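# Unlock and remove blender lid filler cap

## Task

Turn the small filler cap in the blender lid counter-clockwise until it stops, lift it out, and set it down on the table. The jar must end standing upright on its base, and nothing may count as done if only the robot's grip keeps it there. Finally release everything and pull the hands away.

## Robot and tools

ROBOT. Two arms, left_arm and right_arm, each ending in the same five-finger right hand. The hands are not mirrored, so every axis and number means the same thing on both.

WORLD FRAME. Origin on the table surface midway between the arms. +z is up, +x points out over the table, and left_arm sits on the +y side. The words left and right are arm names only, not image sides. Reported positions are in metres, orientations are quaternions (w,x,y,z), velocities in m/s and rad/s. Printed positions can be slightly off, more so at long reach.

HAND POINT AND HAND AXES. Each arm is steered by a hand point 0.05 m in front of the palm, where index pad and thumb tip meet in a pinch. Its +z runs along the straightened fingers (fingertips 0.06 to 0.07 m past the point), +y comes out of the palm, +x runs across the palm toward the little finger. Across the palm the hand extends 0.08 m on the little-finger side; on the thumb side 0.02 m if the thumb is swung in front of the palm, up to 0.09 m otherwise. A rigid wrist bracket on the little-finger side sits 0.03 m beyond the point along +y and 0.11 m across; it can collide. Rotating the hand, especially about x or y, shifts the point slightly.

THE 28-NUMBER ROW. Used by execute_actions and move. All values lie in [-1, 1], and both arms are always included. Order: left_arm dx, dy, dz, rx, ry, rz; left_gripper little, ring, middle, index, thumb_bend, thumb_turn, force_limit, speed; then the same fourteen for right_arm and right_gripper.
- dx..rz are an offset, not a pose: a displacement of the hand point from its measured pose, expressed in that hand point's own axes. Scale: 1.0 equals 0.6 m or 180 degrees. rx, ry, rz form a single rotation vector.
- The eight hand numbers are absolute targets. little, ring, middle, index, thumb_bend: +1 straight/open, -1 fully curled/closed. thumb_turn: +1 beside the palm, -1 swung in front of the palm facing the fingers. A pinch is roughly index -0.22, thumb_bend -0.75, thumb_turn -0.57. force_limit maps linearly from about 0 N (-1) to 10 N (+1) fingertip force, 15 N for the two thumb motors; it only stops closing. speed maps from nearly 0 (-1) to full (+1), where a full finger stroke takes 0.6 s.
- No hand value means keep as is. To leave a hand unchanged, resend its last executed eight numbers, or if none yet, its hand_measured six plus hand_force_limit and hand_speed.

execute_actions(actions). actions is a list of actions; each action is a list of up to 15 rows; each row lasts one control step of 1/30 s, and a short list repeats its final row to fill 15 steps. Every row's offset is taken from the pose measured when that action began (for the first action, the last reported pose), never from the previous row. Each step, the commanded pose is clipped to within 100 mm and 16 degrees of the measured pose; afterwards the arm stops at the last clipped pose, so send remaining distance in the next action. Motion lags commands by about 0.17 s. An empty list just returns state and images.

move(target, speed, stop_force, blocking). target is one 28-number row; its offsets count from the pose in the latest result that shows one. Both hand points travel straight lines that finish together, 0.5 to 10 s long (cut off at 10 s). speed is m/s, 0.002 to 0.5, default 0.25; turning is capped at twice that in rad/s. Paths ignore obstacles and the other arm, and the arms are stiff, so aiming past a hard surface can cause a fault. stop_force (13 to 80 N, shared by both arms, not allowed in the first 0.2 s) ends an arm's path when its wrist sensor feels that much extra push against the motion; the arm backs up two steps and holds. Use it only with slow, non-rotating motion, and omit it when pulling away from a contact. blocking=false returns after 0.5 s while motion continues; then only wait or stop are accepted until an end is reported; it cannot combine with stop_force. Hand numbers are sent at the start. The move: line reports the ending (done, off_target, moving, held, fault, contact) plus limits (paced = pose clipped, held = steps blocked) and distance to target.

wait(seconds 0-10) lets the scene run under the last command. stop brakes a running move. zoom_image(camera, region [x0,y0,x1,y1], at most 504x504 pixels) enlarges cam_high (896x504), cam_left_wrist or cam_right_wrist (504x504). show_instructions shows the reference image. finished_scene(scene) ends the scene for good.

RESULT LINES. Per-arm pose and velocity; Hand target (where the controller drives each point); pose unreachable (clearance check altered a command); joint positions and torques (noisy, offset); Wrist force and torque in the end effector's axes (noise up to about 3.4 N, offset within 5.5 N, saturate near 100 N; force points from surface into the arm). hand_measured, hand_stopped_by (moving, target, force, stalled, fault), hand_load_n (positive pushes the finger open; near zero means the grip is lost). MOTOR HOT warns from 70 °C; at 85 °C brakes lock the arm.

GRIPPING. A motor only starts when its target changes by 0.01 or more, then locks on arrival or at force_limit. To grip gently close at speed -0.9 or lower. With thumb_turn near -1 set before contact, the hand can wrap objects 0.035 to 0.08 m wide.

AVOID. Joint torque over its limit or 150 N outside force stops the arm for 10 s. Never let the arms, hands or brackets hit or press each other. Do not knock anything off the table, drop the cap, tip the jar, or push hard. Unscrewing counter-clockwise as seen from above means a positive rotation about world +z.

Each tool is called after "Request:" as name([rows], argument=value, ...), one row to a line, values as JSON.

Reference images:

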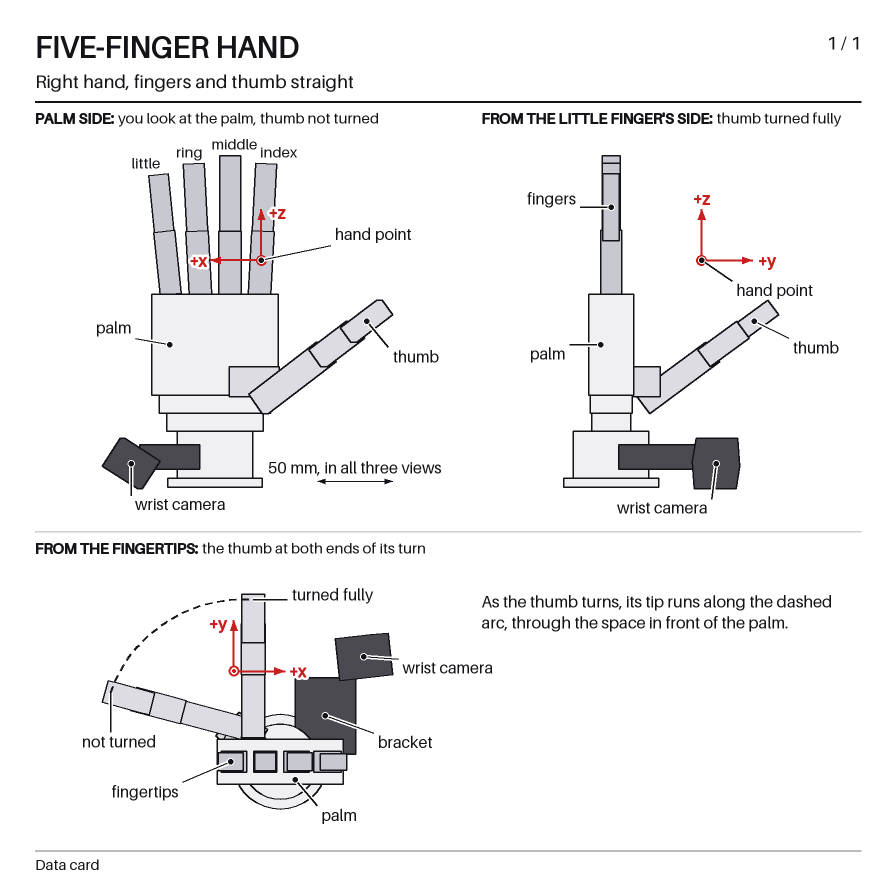

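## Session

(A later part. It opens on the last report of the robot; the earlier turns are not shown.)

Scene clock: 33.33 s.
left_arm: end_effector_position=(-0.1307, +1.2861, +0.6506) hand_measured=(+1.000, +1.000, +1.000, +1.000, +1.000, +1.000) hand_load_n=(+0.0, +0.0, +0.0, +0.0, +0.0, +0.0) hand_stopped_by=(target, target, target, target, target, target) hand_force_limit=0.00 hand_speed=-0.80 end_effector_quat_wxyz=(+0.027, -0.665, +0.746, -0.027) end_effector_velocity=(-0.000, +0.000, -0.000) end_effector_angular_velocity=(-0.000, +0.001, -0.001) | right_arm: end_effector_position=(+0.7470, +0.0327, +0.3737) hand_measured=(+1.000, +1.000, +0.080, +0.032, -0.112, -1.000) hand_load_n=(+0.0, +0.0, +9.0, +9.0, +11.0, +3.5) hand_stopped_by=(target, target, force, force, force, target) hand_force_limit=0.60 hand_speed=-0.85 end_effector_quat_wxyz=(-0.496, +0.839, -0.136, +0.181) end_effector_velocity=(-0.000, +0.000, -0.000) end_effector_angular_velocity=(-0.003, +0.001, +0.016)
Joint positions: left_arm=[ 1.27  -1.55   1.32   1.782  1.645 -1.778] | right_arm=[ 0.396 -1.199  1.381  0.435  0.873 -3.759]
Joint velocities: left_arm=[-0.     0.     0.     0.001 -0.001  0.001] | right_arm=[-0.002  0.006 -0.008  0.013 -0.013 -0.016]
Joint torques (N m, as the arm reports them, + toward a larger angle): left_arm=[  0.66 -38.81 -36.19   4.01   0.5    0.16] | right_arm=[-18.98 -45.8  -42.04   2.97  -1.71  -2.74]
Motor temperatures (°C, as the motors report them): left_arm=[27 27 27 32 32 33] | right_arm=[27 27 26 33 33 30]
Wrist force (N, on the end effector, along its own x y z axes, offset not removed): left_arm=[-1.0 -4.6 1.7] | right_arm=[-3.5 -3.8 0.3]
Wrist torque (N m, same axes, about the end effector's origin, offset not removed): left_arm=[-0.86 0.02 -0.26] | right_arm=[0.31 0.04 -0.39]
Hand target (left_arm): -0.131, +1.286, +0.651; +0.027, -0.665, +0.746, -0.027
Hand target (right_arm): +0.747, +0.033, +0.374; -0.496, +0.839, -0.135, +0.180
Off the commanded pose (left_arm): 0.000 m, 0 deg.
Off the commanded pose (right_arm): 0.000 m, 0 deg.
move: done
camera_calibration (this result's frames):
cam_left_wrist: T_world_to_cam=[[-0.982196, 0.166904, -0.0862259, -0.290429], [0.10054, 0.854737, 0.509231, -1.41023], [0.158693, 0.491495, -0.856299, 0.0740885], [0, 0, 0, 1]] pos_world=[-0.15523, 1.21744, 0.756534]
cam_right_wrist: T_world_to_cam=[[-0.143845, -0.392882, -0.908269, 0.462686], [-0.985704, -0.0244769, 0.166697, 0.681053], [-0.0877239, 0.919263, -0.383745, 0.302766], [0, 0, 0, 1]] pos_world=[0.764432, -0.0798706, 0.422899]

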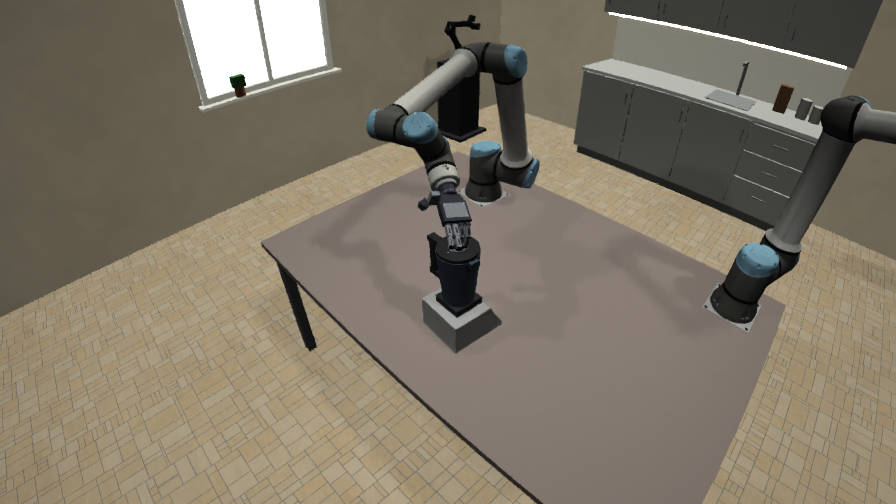

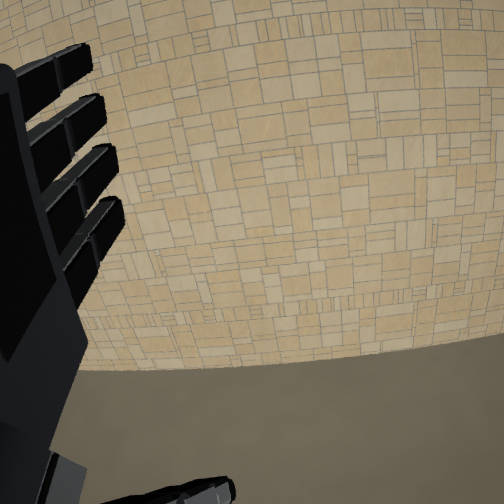

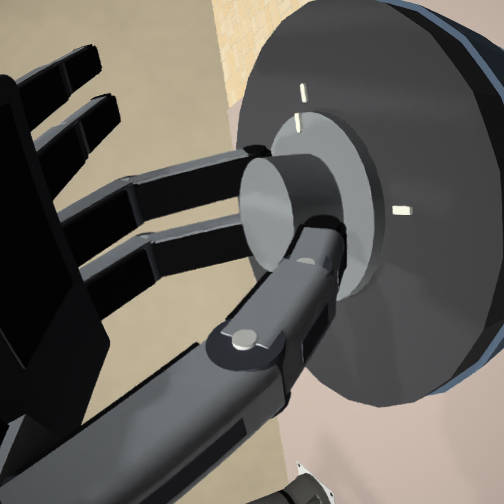

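Request:
move(target=[0,0,0,0,0,0, 1,1,1,1,1,1,0,-0.8, -0.00455,-0.00173,0.00172,0.00375,-0.01957,-0.00985, 1,1,-0.5,-0.5,-0.5,-1,0.6,-0.85], speed=0.08)

Request:
move(target=[0,0,0,0,0,0, 1,1,1,1,1,1,0,-0.8, 0.0042,-0.0220,-0.0111,0,0,0, 1,1,-0.5,-0.5,-0.5,-1,0.6,-0.85], speed=0.03)

Scene clock: 34.80 s.
left_arm: end_effector_position=(-0.1307, +1.2861, +0.6506) hand_measured=(+1.000, +1.000, +1.000, +1.000, +1.000, +1.000) hand_load_n=(+0.0, +0.0, +0.0, +0.0, +0.0, +0.0) hand_stopped_by=(target, target, target, target, target, target) hand_force_limit=0.00 hand_speed=-0.80 end_effector_quat_wxyz=(+0.027, -0.665, +0.746, -0.027) end_effector_velocity=(-0.000, +0.000, -0.000) end_effector_angular_velocity=(-0.000, +0.000, -0.000) | right_arm: end_effector_position=(+0.7452, +0.0351, +0.3737) hand_measured=(+1.000, +1.000, +0.080, +0.032, -0.112, -1.000) hand_load_n=(+0.0, +0.0, +8.5, +6.0, +12.5, +4.0) hand_stopped_by=(target, target, force, force, force, target) hand_force_limit=0.60 hand_speed=-0.85 end_effector_quat_wxyz=(-0.501, +0.843, -0.107, +0.164) end_effector_velocity=(+0.001, -0.001, +0.001) end_effector_angular_velocity=(-0.001, -0.003, +0.015)
Joint positions: left_arm=[ 1.27  -1.55   1.32   1.782  1.645 -1.778] | right_arm=[ 0.388 -1.177  1.356  0.479  0.812 -3.82 ]
Joint velocities: left_arm=[ 0.  0.  0.  0. -0.  0.] | right_arm=[-0.003  0.006 -0.009  0.013 -0.013 -0.018]
Joint torques (N m, as the arm reports them, + toward a larger angle): left_arm=[  1.58 -38.83 -36.21   3.7    0.56   0.17] | right_arm=[-17.13 -58.98 -49.59   3.2   -4.01  -2.67]
Motor temperatures (°C, as the motors report them): left_arm=[27 27 27 32 32 33] | right_arm=[27 27 26 33 33 30]
Wrist force (N, on the end effector, along its own x y z axes, offset not removed): left_arm=[-0.5 -4.9 1.8] | right_arm=[-0.9 9.9 5.3]
Wrist torque (N m, same axes, about the end effector's origin, offset not removed): left_arm=[-0.89 -0.02 -0.30] | right_arm=[0.42 -0.21 -0.11]
Hand target (left_arm): -0.131, +1.286, +0.651; +0.027, -0.665, +0.746, -0.027
Hand target (right_arm): +0.745, +0.035, +0.374; -0.502, +0.843, -0.106, +0.164
Off the commanded pose (left_arm): 0.000 m, 0 deg.
Off the commanded pose (right_arm): 0.000 m, 0 deg.
move: done
camera_calibration (this result's frames):
cam_left_wrist: T_world_to_cam=[[-0.982196, 0.166904, -0.0862259, -0.290428], [0.10054, 0.854737, 0.509231, -1.41023], [0.158693, 0.491495, -0.856299, 0.0740885], [0, 0, 0, 1]] pos_world=[-0.15523, 1.21744, 0.756534]
cam_right_wrist: T_world_to_cam=[[-0.116898, -0.401526, -0.908357, 0.443581], [-0.981813, -0.0910415, 0.166595, 0.678729], [-0.14959, 0.911311, -0.383581, 0.346751], [0, 0, 0, 1]] pos_world=[0.77011, -0.0760968, 0.422864]

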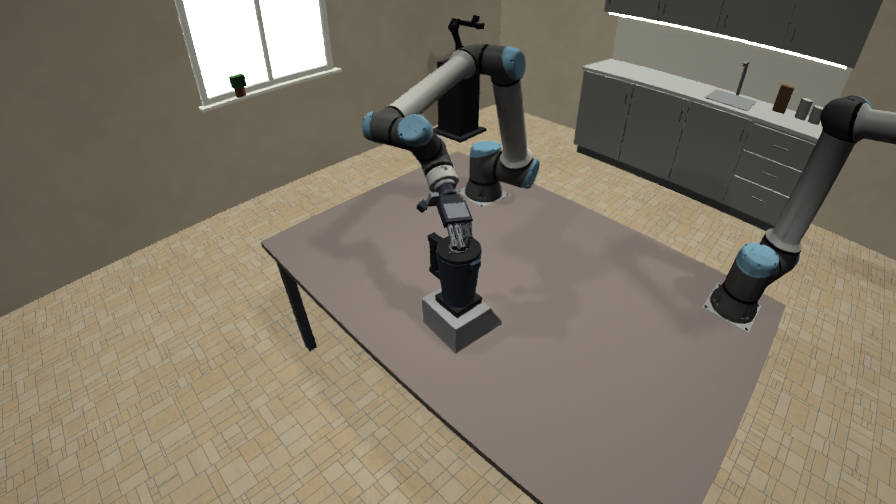

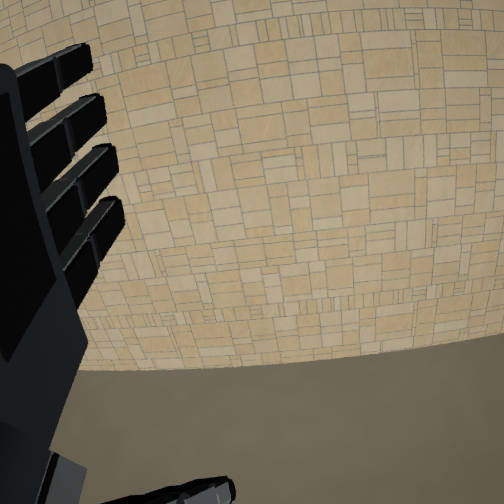

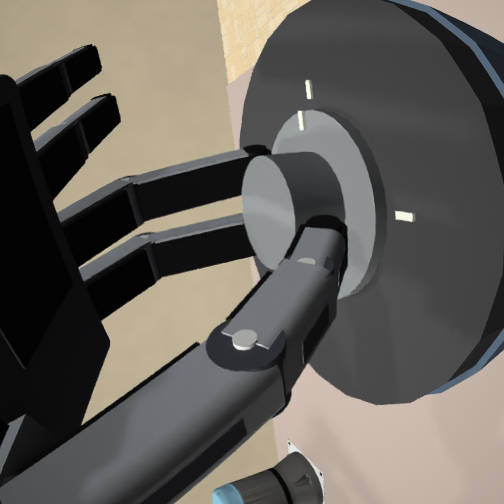

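Scene clock: 35.67 s.
left_arm: end_effector_position=(-0.1307, +1.2861, +0.6506) hand_measured=(+1.000, +1.000, +1.000, +1.000, +1.000, +1.000) hand_load_n=(+0.0, +0.0, +0.0, +0.0, +0.0, +0.0) hand_stopped_by=(target, target, target, target, target, target) hand_force_limit=0.00 hand_speed=-0.80 end_effector_quat_wxyz=(+0.027, -0.665, +0.746, -0.027) end_effector_velocity=(-0.000, -0.000, +0.000) end_effector_angular_velocity=(-0.000, +0.001, +0.001) | right_arm: end_effector_position=(+0.7452, +0.0350, +0.3883) hand_measured=(+1.000, +1.000, +0.080, +0.032, -0.112, -1.000) hand_load_n=(+0.0, +0.0, +9.0, +5.0, +12.5, +0.5) hand_stopped_by=(target, target, force, force, force, target) hand_force_limit=0.60 hand_speed=-0.85 end_effector_quat_wxyz=(-0.501, +0.843, -0.107, +0.164) end_effector_velocity=(-0.001, +0.003, +0.004) end_effector_angular_velocity=(+0.002, -0.001, +0.004)
Joint positions: left_arm=[ 1.27  -1.55   1.32   1.782  1.645 -1.778] | right_arm=[ 0.387 -1.181  1.335  0.503  0.812 -3.819]
Joint velocities: left_arm=[ 0.    -0.     0.     0.001 -0.001 -0.001] | right_arm=[ 0.003 -0.    -0.007  0.005 -0.001  0.001]
Joint torques (N m, as the arm reports them, + toward a larger angle): left_arm=[  1.69 -37.57 -36.24   3.67   0.47  -0.16] | right_arm=[  2.3  -92.93 -46.53   3.55   2.09   0.15]
Motor temperatures (°C, as the motors report them): left_arm=[27 27 27 32 32 33] | right_arm=[27 27 26 33 33 30]
Wrist force (N, on the end effector, along its own x y z axes, offset not removed): left_arm=[1.0 -4.7 1.5] | right_arm=[0.5 5.1 4.2]
Wrist torque (N m, same axes, about the end effector's origin, offset not removed): left_arm=[-0.92 -0.24 -0.09] | right_arm=[0.50 -0.41 -0.21]
Hand target (left_arm): -0.131, +1.286, +0.651; +0.027, -0.665, +0.746, -0.027
Hand target (right_arm): +0.745, +0.035, +0.389; -0.501, +0.843, -0.107, +0.164
Off the commanded pose (left_arm): 0.000 m, 0 deg.
Off the commanded pose (right_arm): 0.000 m, 0 deg.
move: done
camera_calibration (this result's frames):
cam_left_wrist: T_world_to_cam=[[-0.982196, 0.166904, -0.0862258, -0.290429], [0.10054, 0.854737, 0.509231, -1.41023], [0.158693, 0.491495, -0.856299, 0.0740885], [0, 0, 0, 1]] pos_world=[-0.15523, 1.21744, 0.756534]
cam_right_wrist: T_world_to_cam=[[-0.116946, -0.401478, -0.908371, 0.456919], [-0.981815, -0.090989, 0.166617, 0.676273], [-0.149545, 0.911338, -0.383536, 0.352367], [0, 0, 0, 1]] pos_world=[0.770105, -0.0761489, 0.43752]

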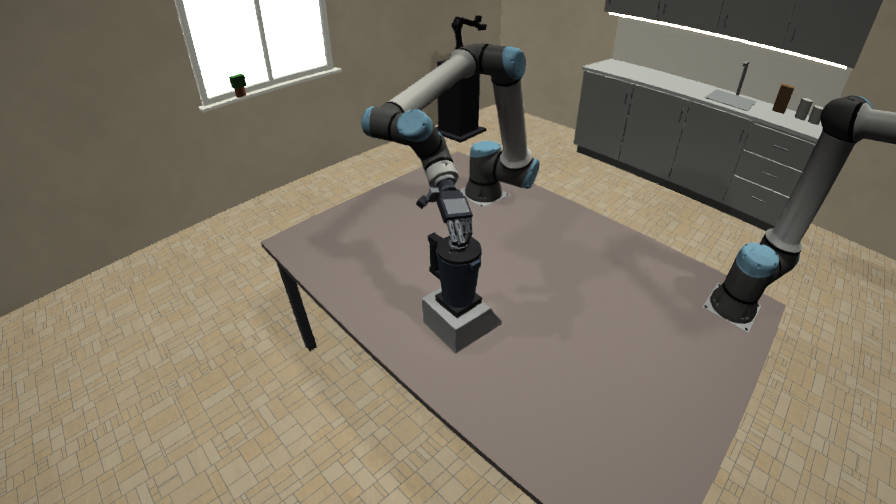

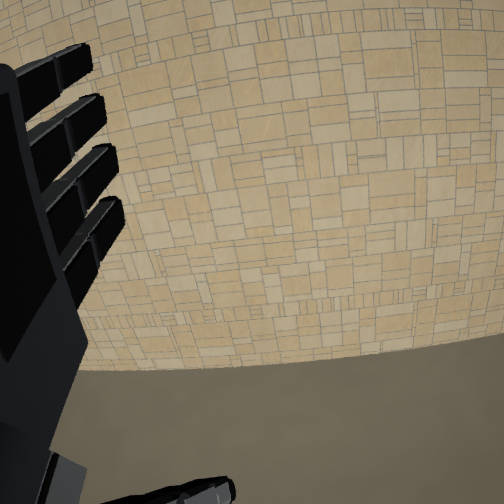

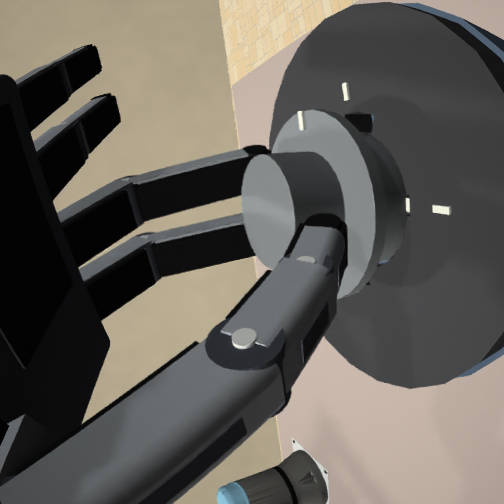

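Request:
move(target=[0,0,0,0,0,0, 1,1,1,1,1,1,0,-0.8, 0.01405,-0.07337,-0.03693,0,0,0, 1,1,-0.5,-0.5,-0.5,-1,0.6,-0.85], speed=0.08)

Request:
zoom_image(camera="cam_high", region=[410, 170, 510, 280])

Scene clock: 36.90 s.
left_arm: end_effector_position=(-0.1307, +1.2861, +0.6506) hand_measured=(+1.000, +1.000, +1.000, +1.000, +1.000, +1.000) hand_load_n=(+0.0, +0.0, +0.0, +0.0, +0.0, +0.0) hand_stopped_by=(target, target, target, target, target, target) hand_force_limit=0.00 hand_speed=-0.80 end_effector_quat_wxyz=(+0.027, -0.665, +0.746, -0.027) end_effector_velocity=(+0.000, +0.000, -0.000) end_effector_angular_velocity=(-0.001, -0.000, +0.001) | right_arm: end_effector_position=(+0.7452, +0.0349, +0.4380) hand_measured=(+1.000, +1.000, +0.080, +0.032, -0.112, -1.000) hand_load_n=(+0.0, +0.0, +9.5, +5.0, +12.0, -0.5) hand_stopped_by=(target, target, force, force, force, target) hand_force_limit=0.60 hand_speed=-0.85 end_effector_quat_wxyz=(-0.501, +0.843, -0.107, +0.164) end_effector_velocity=(-0.000, +0.000, +0.002) end_effector_angular_velocity=(-0.001, -0.000, +0.001)
Joint positions: left_arm=[ 1.27  -1.55   1.32   1.782  1.645 -1.778] | right_arm=[ 0.387 -1.191  1.261  0.587  0.812 -3.82 ]
Joint velocities: left_arm=[-0.     0.    -0.     0.     0.001 -0.001] | right_arm=[ 0.001  0.    -0.004  0.005  0.001 -0.001]
Joint torques (N m, as the arm reports them, + toward a larger angle): left_arm=[  1.52 -40.14 -36.67   3.85   0.35   0.07] | right_arm=[-16.69 -84.56 -46.68   3.79  -2.64  -2.39]
Motor temperatures (°C, as the motors report them): left_arm=[27 27 27 32 32 33] | right_arm=[27 27 26 33 33 30]
Wrist force (N, on the end effector, along its own x y z axes, offset not removed): left_arm=[0.9 -4.6 2.1] | right_arm=[0.2 4.4 0.9]
Wrist torque (N m, same axes, about the end effector's origin, offset not removed): left_arm=[-0.91 -0.18 -0.21] | right_arm=[0.53 -0.15 -0.31]
Hand target (left_arm): -0.131, +1.286, +0.651; +0.027, -0.665, +0.746, -0.027
Hand target (right_arm): +0.745, +0.035, +0.438; -0.501, +0.843, -0.107, +0.164
Off the commanded pose (left_arm): 0.000 m, 0 deg.
Off the commanded pose (right_arm): 0.000 m, 0 deg.
move: done
camera_calibration (this result's frames):
cam_left_wrist: T_world_to_cam=[[-0.982196, 0.166904, -0.0862258, -0.290429], [0.10054, 0.854737, 0.509231, -1.41023], [0.158693, 0.491495, -0.856299, 0.0740883], [0, 0, 0, 1]] pos_world=[-0.15523, 1.21744, 0.756534]
cam_right_wrist: T_world_to_cam=[[-0.116933, -0.401471, -0.908376, 0.502021], [-0.981833, -0.0908944, 0.166561, 0.668041], [-0.149436, 0.91135, -0.383549, 0.371434], [0, 0, 0, 1]] pos_world=[0.770113, -0.0762388, 0.487217]

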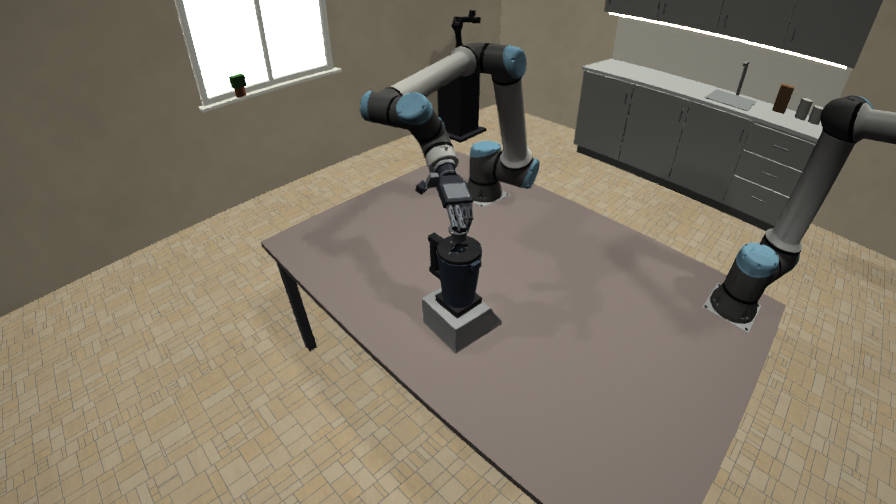

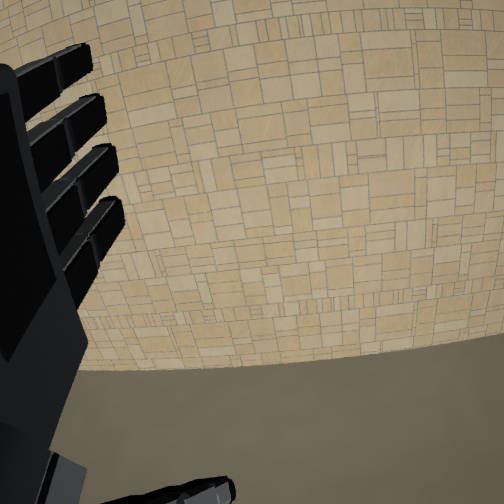

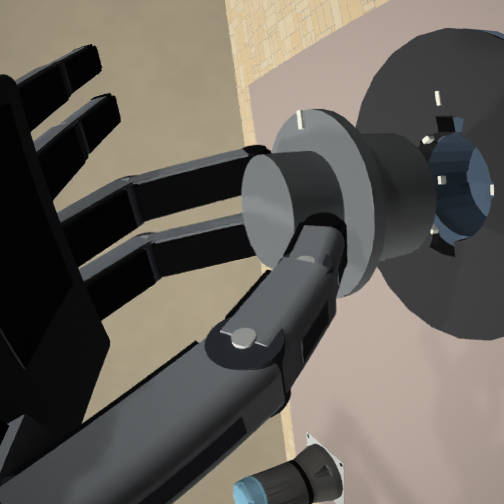

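Region (410, 170, 510, 280) of cam_high's 896x504 image, scaled by 4.582, with more detail than that image has; it fills the left 458 columns of this view, and the rest is white.

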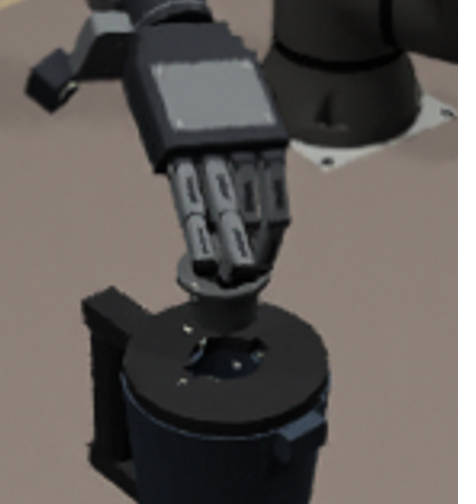

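Request:
move(target=[0,0,0,0,0,0, 1,1,1,1,1,1,0,-0.8, -0.2729,0.0632,-0.0791,0,0,0, 1,1,-0.5,-0.5,-0.5,-1,0.6,-0.85], speed=0.3)

Request:
move(target=[0,0,0,0,0,0, 1,1,1,1,1,1,0,-0.8, -0.2536,0.4808,0.1742,0,0,0, 1,1,-0.5,-0.5,-0.5,-1,0.6,-0.85], speed=0.3)

Scene clock: 38.93 s.
left_arm: end_effector_position=(-0.1307, +1.2861, +0.6506) hand_measured=(+1.000, +1.000, +1.000, +1.000, +1.000, +1.000) hand_load_n=(+0.0, +0.0, +0.0, +0.0, +0.0, +0.0) hand_stopped_by=(target, target, target, target, target, target) hand_force_limit=0.00 hand_speed=-0.80 end_effector_quat_wxyz=(+0.027, -0.665, +0.746, -0.027) end_effector_velocity=(-0.000, -0.000, -0.000) end_effector_angular_velocity=(-0.001, +0.000, +0.002) | right_arm: end_effector_position=(+0.5755, +0.0351, +0.3981) hand_measured=(+1.000, +1.000, +0.080, +0.032, -0.112, -1.000) hand_load_n=(+0.0, +0.0, +9.5, +5.0, +12.0, -0.5) hand_stopped_by=(target, target, force, force, force, target) hand_force_limit=0.60 hand_speed=-0.85 end_effector_quat_wxyz=(-0.501, +0.843, -0.107, +0.164) end_effector_velocity=(-0.002, +0.000, +0.000) end_effector_angular_velocity=(+0.002, -0.000, -0.001)
Joint positions: left_arm=[ 1.27  -1.55   1.32   1.782  1.645 -1.778] | right_arm=[ 0.462 -1.433  1.636  0.415  0.872 -3.76 ]
Joint velocities: left_arm=[ 0.     0.     0.     0.     0.    -0.002] | right_arm=[ 0.001 -0.004  0.004 -0.004  0.001  0.004]
Joint torques (N m, as the arm reports them, + toward a larger angle): left_arm=[  1.98 -39.48 -36.84   3.96   0.38   0.36] | right_arm=[ 13.23 -69.81 -32.35  -1.1    2.11   2.22]
Motor temperatures (°C, as the motors report them): left_arm=[27 27 27 32 32 33] | right_arm=[27 27 26 33 33 30]
Wrist force (N, on the end effector, along its own x y z axes, offset not removed): left_arm=[0.3 -3.5 2.4] | right_arm=[-0.5 3.4 0.7]
Wrist torque (N m, same axes, about the end effector's origin, offset not removed): left_arm=[-0.82 -0.14 -0.16] | right_arm=[0.35 -0.04 -0.43]
Hand target (left_arm): -0.131, +1.286, +0.651; +0.027, -0.665, +0.746, -0.027
Hand target (right_arm): +0.575, +0.035, +0.398; -0.501, +0.843, -0.107, +0.164
Off the commanded pose (left_arm): 0.000 m, 0 deg.
Off the commanded pose (right_arm): 0.000 m, 0 deg.
move: done
camera_calibration (this result's frames):
cam_left_wrist: T_world_to_cam=[[-0.982196, 0.166904, -0.0862259, -0.290429], [0.10054, 0.854737, 0.509231, -1.41023], [0.158693, 0.491495, -0.856299, 0.0740885], [0, 0, 0, 1]] pos_world=[-0.15523, 1.21744, 0.756534]
cam_right_wrist: T_world_to_cam=[[-0.116938, -0.401597, -0.90832, 0.44596], [-0.981819, -0.0909518, 0.166612, 0.508068], [-0.149524, 0.911289, -0.383659, 0.330672], [0, 0, 0, 1]] pos_world=[0.600424, -0.076032, 0.447289]

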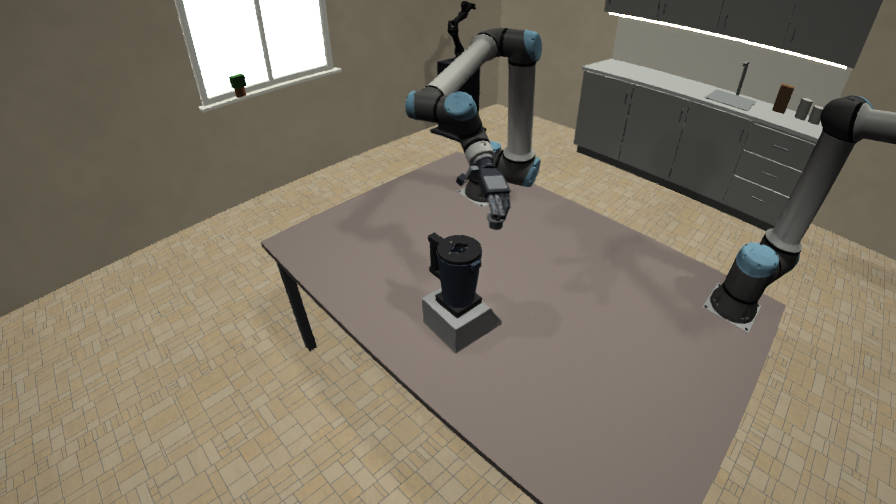

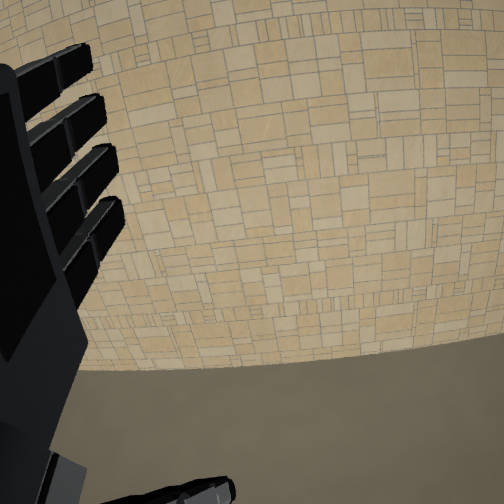

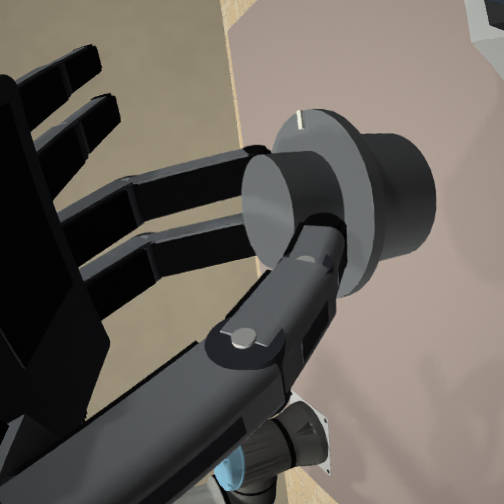

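Scene clock: 40.80 s.
left_arm: end_effector_position=(-0.1307, +1.2861, +0.6506) hand_measured=(+1.000, +1.000, +1.000, +1.000, +1.000, +1.000) hand_load_n=(+0.0, +0.0, +0.0, +0.0, +0.0, +0.0) hand_stopped_by=(target, target, target, target, target, target) hand_force_limit=0.00 hand_speed=-0.80 end_effector_quat_wxyz=(+0.027, -0.665, +0.746, -0.027) end_effector_velocity=(-0.000, -0.000, +0.000) end_effector_angular_velocity=(-0.000, +0.000, -0.000) | right_arm: end_effector_position=(+0.4703, +0.0360, +0.0726) hand_measured=(+1.000, +1.000, +0.080, +0.032, -0.112, -1.000) hand_load_n=(+0.0, +0.0, +9.5, +5.0, +12.0, -0.5) hand_stopped_by=(target, target, force, force, force, target) hand_force_limit=0.60 hand_speed=-0.85 end_effector_quat_wxyz=(-0.501, +0.843, -0.107, +0.164) end_effector_velocity=(+0.001, -0.000, -0.003) end_effector_angular_velocity=(+0.001, -0.001, -0.003)
Joint positions: left_arm=[ 1.27  -1.55   1.32   1.782  1.645 -1.778] | right_arm=[ 0.534 -1.292  2.12  -0.242  0.931 -3.708]
Joint velocities: left_arm=[ 0.    -0.    -0.     0.001 -0.     0.   ] | right_arm=[ 0.     0.004  0.002 -0.009  0.002  0.002]
Joint torques (N m, as the arm reports them, + toward a larger angle): left_arm=[  0.09 -38.03 -36.7    3.77   0.43   0.05] | right_arm=[ 13.55 -33.1  -20.5   -0.86   2.26   2.21]
Motor temperatures (°C, as the motors report them): left_arm=[27 27 27 32 32 33] | right_arm=[27 27 26 33 33 30]
Wrist force (N, on the end effector, along its own x y z axes, offset not removed): left_arm=[1.1 -3.3 1.5] | right_arm=[-0.4 2.2 1.6]
Wrist torque (N m, same axes, about the end effector's origin, offset not removed): left_arm=[-0.67 -0.25 -0.06] | right_arm=[0.10 -0.11 -0.46]
Hand target (left_arm): -0.131, +1.286, +0.651; +0.027, -0.665, +0.746, -0.027
Hand target (right_arm): +0.470, +0.036, +0.072; -0.501, +0.843, -0.107, +0.164
Off the commanded pose (left_arm): 0.000 m, 0 deg.
Off the commanded pose (right_arm): 0.001 m, 0 deg.
move: done
camera_calibration (this result's frames):
cam_left_wrist: T_world_to_cam=[[-0.982196, 0.166904, -0.0862259, -0.290428], [0.10054, 0.854737, 0.509231, -1.41023], [0.158693, 0.491495, -0.8563, 0.0740886], [0, 0, 0, 1]] pos_world=[-0.15523, 1.21744, 0.756534]
cam_right_wrist: T_world_to_cam=[[-0.116958, -0.401757, -0.908247, 0.138364], [-0.981804, -0.0909922, 0.16668, 0.459072], [-0.149608, 0.911215, -0.383804, 0.189348], [0, 0, 0, 1]] pos_world=[0.49523, -0.0751764, 0.121823]

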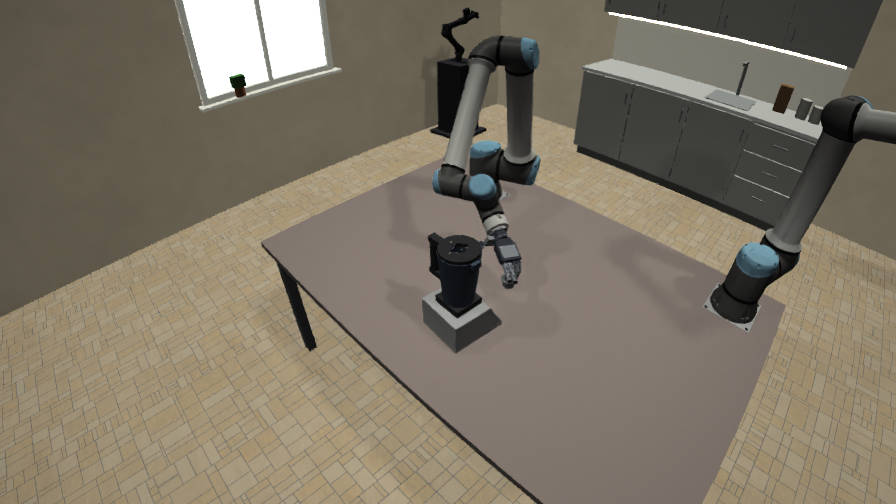

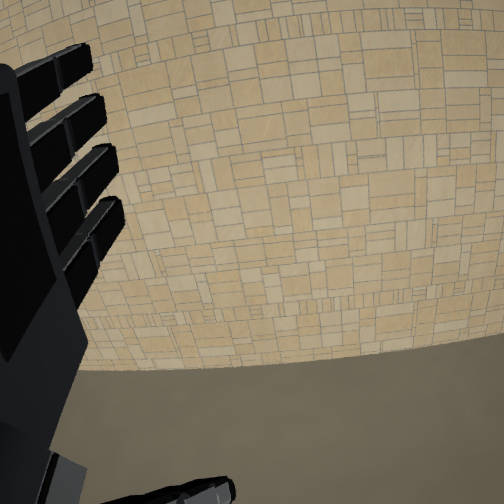

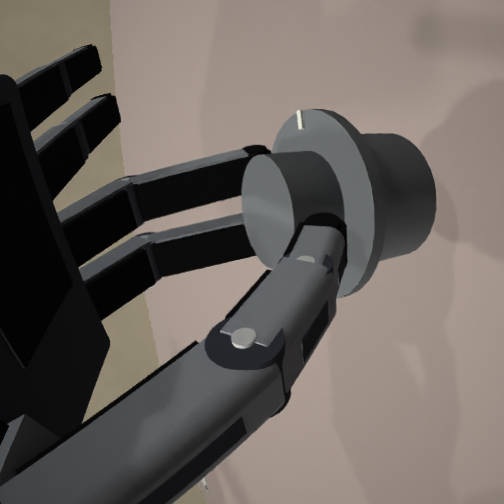

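Request:
move(target=[0,0,0,0,0,0, 1,1,1,1,1,1,0,-0.8, -0.00846,0.04399,0.02221,0,0,0, 1,1,-0.5,-0.5,-0.5,-1,0.6,-0.85], speed=0.012, stop_force=13)

Scene clock: 43.03 s.
left_arm: end_effector_position=(-0.1307, +1.2861, +0.6506) hand_measured=(+1.000, +1.000, +1.000, +1.000, +1.000, +1.000) hand_load_n=(+0.0, +0.0, +0.0, +0.0, +0.0, +0.0) hand_stopped_by=(target, target, target, target, target, target) hand_force_limit=0.00 hand_speed=-0.80 end_effector_quat_wxyz=(+0.027, -0.665, +0.746, -0.027) end_effector_velocity=(+0.000, -0.000, +0.000) end_effector_angular_velocity=(-0.001, -0.001, -0.000) | right_arm: end_effector_position=(+0.4701, +0.0360, +0.0515) hand_measured=(+1.000, +1.000, +0.080, +0.032, -0.112, -1.000) hand_load_n=(+0.0, +0.0, +10.5, +5.5, +10.0, -2.0) hand_stopped_by=(target, target, force, force, force, target) hand_force_limit=0.60 hand_speed=-0.85 end_effector_quat_wxyz=(-0.501, +0.843, -0.107, +0.164) end_effector_velocity=(-0.000, -0.001, +0.004) end_effector_angular_velocity=(-0.002, -0.000, -0.001)
Joint positions: left_arm=[ 1.27  -1.55   1.32   1.782  1.645 -1.778] | right_arm=[ 0.534 -1.262  2.131 -0.283  0.931 -3.708]
Joint velocities: left_arm=[ 0.    -0.    -0.     0.001  0.001  0.   ] | right_arm=[-0.    -0.006 -0.001  0.009  0.002 -0.001]
Joint torques (N m, as the arm reports them, + toward a larger angle): left_arm=[  0.64 -38.05 -35.67   3.96   0.53   0.15] | right_arm=[ 12.8  -69.27 -31.96   3.     2.13  -2.49]
Motor temperatures (°C, as the motors report them): left_arm=[27 27 27 32 32 33] | right_arm=[27 27 26 33 33 30]
Wrist force (N, on the end effector, along its own x y z axes, offset not removed): left_arm=[1.2 -3.4 1.5] | right_arm=[1.5 2.7 -0.9]
Wrist torque (N m, same axes, about the end effector's origin, offset not removed): left_arm=[-0.63 -0.22 -0.12] | right_arm=[0.50 -0.19 -0.30]
Hand target (left_arm): -0.131, +1.286, +0.651; +0.027, -0.665, +0.746, -0.027
Hand target (right_arm): +0.470, +0.036, +0.052; -0.501, +0.843, -0.107, +0.164
Off the commanded pose (left_arm): 0.000 m, 0 deg.
Off the commanded pose (right_arm): 0.009 m, 0 deg.
move: contact (right_arm)
camera_calibration (this result's frames):
cam_left_wrist: T_world_to_cam=[[-0.982196, 0.166904, -0.086226, -0.290428], [0.10054, 0.854737, 0.509231, -1.41023], [0.158693, 0.491495, -0.856299, 0.0740885], [0, 0, 0, 1]] pos_world=[-0.15523, 1.21744, 0.756534]
cam_right_wrist: T_world_to_cam=[[-0.11714, -0.401831, -0.908191, 0.119241], [-0.98177, -0.0909803, 0.166885, 0.462444], [-0.149687, 0.911183, -0.383848, 0.181239], [0, 0, 0, 1]] pos_world=[0.495111, -0.0751537, 0.100687]

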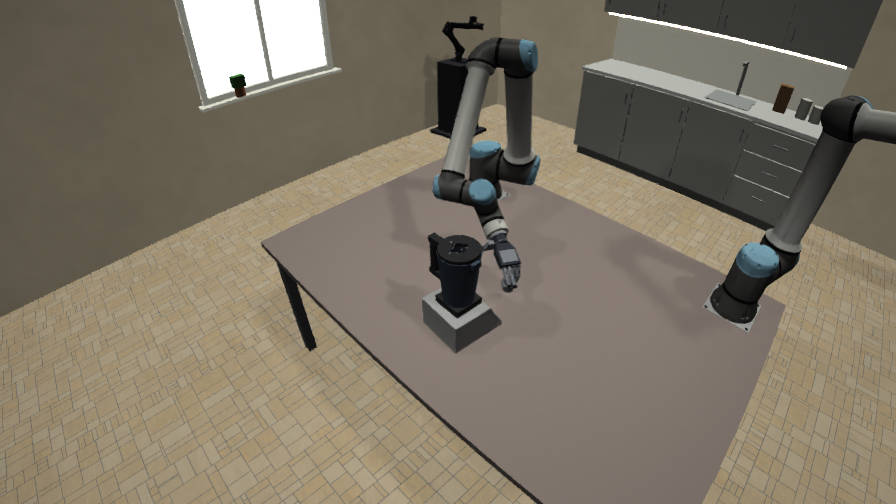

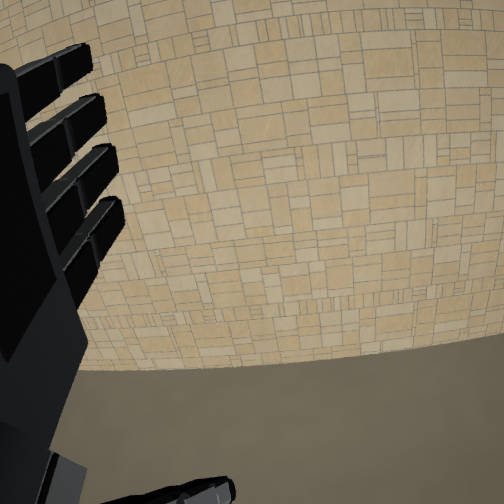

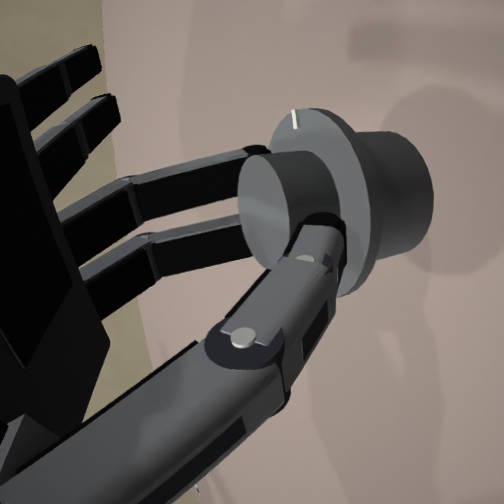

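Request:
execute_actions([
  [[0,0,0,0,0,0, 1,1,1,1,1,1,0,-0.8, 0,0,0,0,0,0, 1,1,0.35,0.35,0.03,-1,0.6,-0.4]],
])

Request:
move(target=[0,0,0,0,0,0, 1,1,1,1,1,1,0,-0.8, 0.0423,-0.2199,-0.111,0,0,0, 1,1,0.35,0.35,0.03,-1,0.6,-0.4], speed=0.2)

Scene clock: 43.67 s.
left_arm: end_effector_position=(-0.1307, +1.2861, +0.6506) hand_measured=(+1.000, +1.000, +1.000, +1.000, +1.000, +1.000) hand_load_n=(+0.0, +0.0, +0.0, +0.0, +0.0, +0.0) hand_stopped_by=(target, target, target, target, target, target) hand_force_limit=0.00 hand_speed=-0.80 end_effector_quat_wxyz=(+0.027, -0.665, +0.746, -0.027) end_effector_velocity=(+0.000, -0.000, +0.000) end_effector_angular_velocity=(-0.001, -0.001, -0.000) | right_arm: end_effector_position=(+0.4702, +0.0360, +0.0515) hand_measured=(+1.000, +1.000, +0.350, +0.350, +0.030, -1.000) hand_load_n=(+0.0, +0.0, +0.0, +0.0, +0.0, +0.0) hand_stopped_by=(target, target, target, moving, target, target) hand_force_limit=0.60 hand_speed=-0.40 end_effector_quat_wxyz=(-0.501, +0.843, -0.107, +0.164) end_effector_velocity=(-0.001, -0.001, -0.001) end_effector_angular_velocity=(-0.001, +0.002, -0.001)
Joint positions: left_arm=[ 1.27  -1.55   1.32   1.782  1.645 -1.778] | right_arm=[ 0.534 -1.262  2.131 -0.283  0.931 -3.708]
Joint velocities: left_arm=[-0.    -0.    -0.     0.001  0.001  0.   ] | right_arm=[-0.     0.     0.001  0.     0.001  0.   ]
Joint torques (N m, as the arm reports them, + toward a larger angle): left_arm=[  1.44 -39.42 -35.86   3.94   0.69   0.25] | right_arm=[ 11.16 -34.55 -18.87  -1.25   1.89  -2.23]
Motor temperatures (°C, as the motors report them): left_arm=[27 27 27 32 32 33] | right_arm=[27 27 26 33 33 30]
Wrist force (N, on the end effector, along its own x y z axes, offset not removed): left_arm=[-0.6 -4.3 1.8] | right_arm=[1.7 2.8 2.0]
Wrist torque (N m, same axes, about the end effector's origin, offset not removed): left_arm=[-0.82 0.01 -0.24] | right_arm=[0.23 -0.32 -0.27]
Hand target (left_arm): -0.131, +1.286, +0.651; +0.027, -0.665, +0.746, -0.027
Hand target (right_arm): +0.470, +0.036, +0.051; -0.501, +0.843, -0.107, +0.164
Off the commanded pose (left_arm): 0.000 m, 0 deg.
Off the commanded pose (right_arm): 0.000 m, 0 deg.
camera_calibration (this result's frames):
cam_left_wrist: T_world_to_cam=[[-0.982196, 0.166904, -0.0862259, -0.290428], [0.10054, 0.854737, 0.509231, -1.41023], [0.158693, 0.491495, -0.8563, 0.0740888], [0, 0, 0, 1]] pos_world=[-0.15523, 1.21744, 0.756534]
cam_right_wrist: T_world_to_cam=[[-0.117108, -0.401819, -0.9082, 0.119264], [-0.981776, -0.0909777, 0.166847, 0.462457], [-0.149668, 0.911189, -0.383842, 0.181242], [0, 0, 0, 1]] pos_world=[0.495123, -0.0751498, 0.100724]

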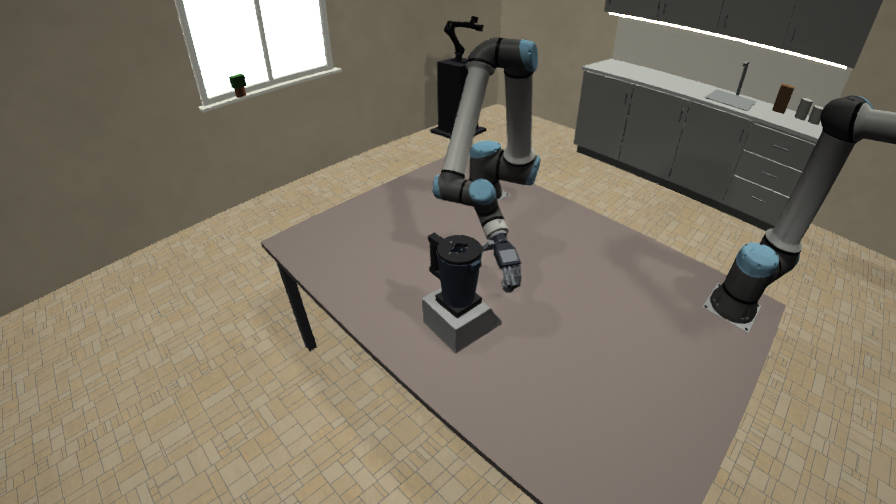

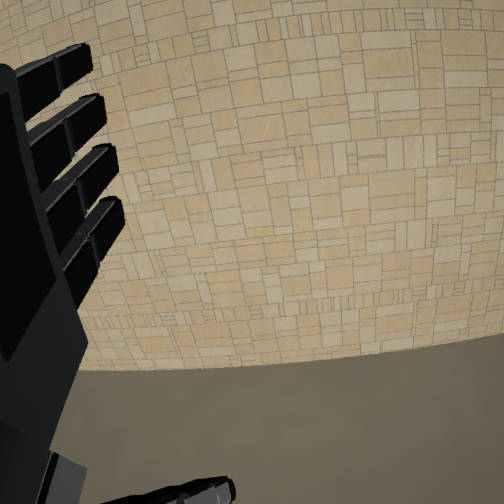

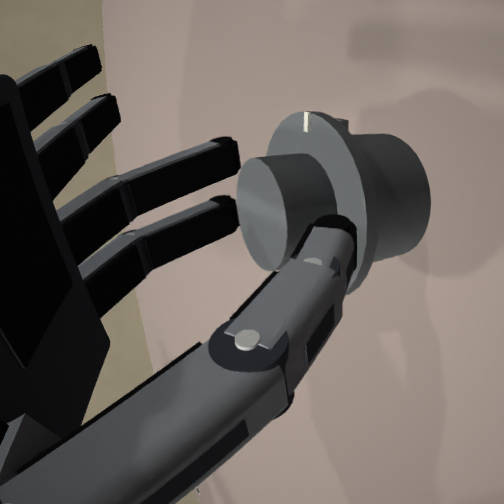

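Scene clock: 45.07 s.
left_arm: end_effector_position=(-0.1307, +1.2861, +0.6506) hand_measured=(+1.000, +1.000, +1.000, +1.000, +1.000, +1.000) hand_load_n=(+0.0, +0.0, +0.0, +0.0, +0.0, +0.0) hand_stopped_by=(target, target, target, target, target, target) hand_force_limit=0.00 hand_speed=-0.80 end_effector_quat_wxyz=(+0.027, -0.665, +0.746, -0.027) end_effector_velocity=(-0.000, -0.000, +0.000) end_effector_angular_velocity=(-0.001, +0.000, +0.001) | right_arm: end_effector_position=(+0.4703, +0.0357, +0.2010) hand_measured=(+1.000, +1.000, +0.350, +0.350, +0.030, -1.000) hand_load_n=(+0.0, +0.0, +0.0, +0.0, +0.0, +0.0) hand_stopped_by=(target, target, target, target, target, target) hand_force_limit=0.60 hand_speed=-0.40 end_effector_quat_wxyz=(-0.501, +0.843, -0.107, +0.164) end_effector_velocity=(+0.000, -0.001, +0.002) end_effector_angular_velocity=(-0.002, -0.000, -0.001)
Joint positions: left_arm=[ 1.27  -1.55   1.32   1.782  1.645 -1.778] | right_arm=[ 0.533 -1.447  2.023  0.01   0.931 -3.709]
Joint velocities: left_arm=[ 0.    -0.     0.     0.001  0.    -0.001] | right_arm=[-0.001 -0.002 -0.002  0.006  0.001 -0.003]
Joint torques (N m, as the arm reports them, + toward a larger angle): left_arm=[  1.38 -39.75 -36.51   3.97   0.73   0.22] | right_arm=[-15.53 -62.68 -39.62   2.61  -3.32  -2.68]
Motor temperatures (°C, as the motors report them): left_arm=[27 27 27 32 32 33] | right_arm=[27 27 26 33 33 30]
Wrist force (N, on the end effector, along its own x y z axes, offset not removed): left_arm=[0.5 -2.8 2.7] | right_arm=[-0.5 3.8 3.1]
Wrist torque (N m, same axes, about the end effector's origin, offset not removed): left_arm=[-0.65 -0.25 -0.13] | right_arm=[0.30 -0.11 -0.41]
Hand target (left_arm): -0.131, +1.286, +0.651; +0.027, -0.665, +0.746, -0.027
Hand target (right_arm): +0.470, +0.036, +0.201; -0.501, +0.843, -0.107, +0.164
Off the commanded pose (left_arm): 0.000 m, 0 deg.
Off the commanded pose (right_arm): 0.000 m, 0 deg.
move: done
camera_calibration (this result's frames):
cam_left_wrist: T_world_to_cam=[[-0.982196, 0.166904, -0.0862259, -0.290428], [0.10054, 0.854737, 0.509231, -1.41023], [0.158693, 0.491495, -0.8563, 0.0740886], [0, 0, 0, 1]] pos_world=[-0.15523, 1.21744, 0.756534]
cam_right_wrist: T_world_to_cam=[[-0.117077, -0.401745, -0.908237, 0.254961], [-0.981788, -0.0909568, 0.166792, 0.437624], [-0.149618, 0.911223, -0.38378, 0.238936], [0, 0, 0, 1]] pos_world=[0.495253, -0.0754893, 0.250272]

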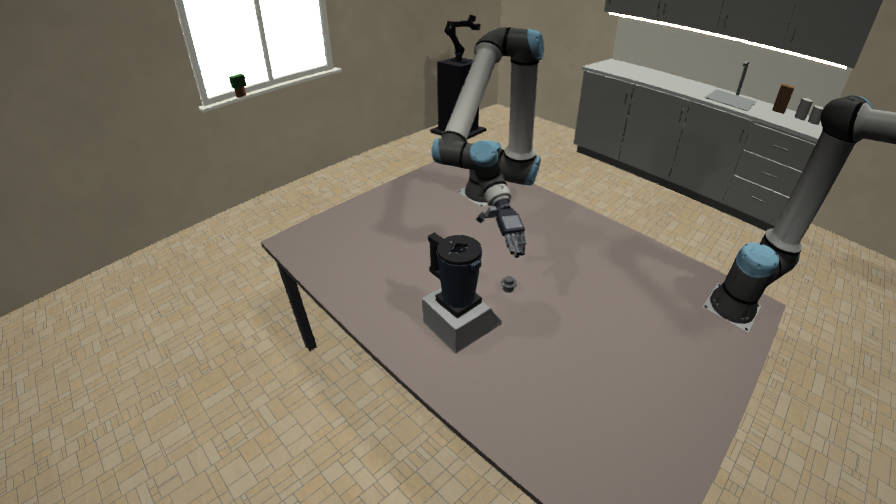

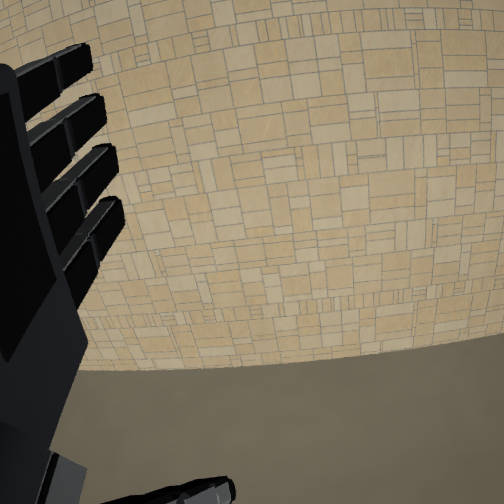

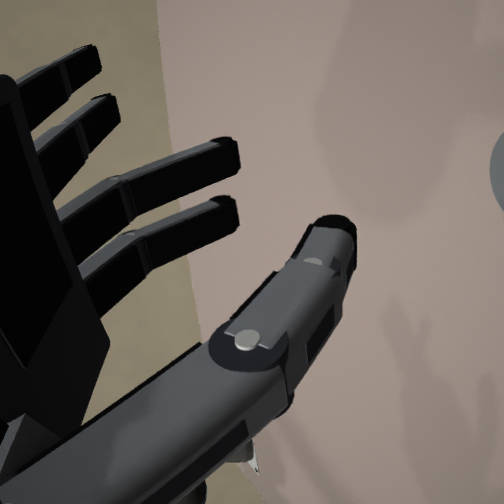

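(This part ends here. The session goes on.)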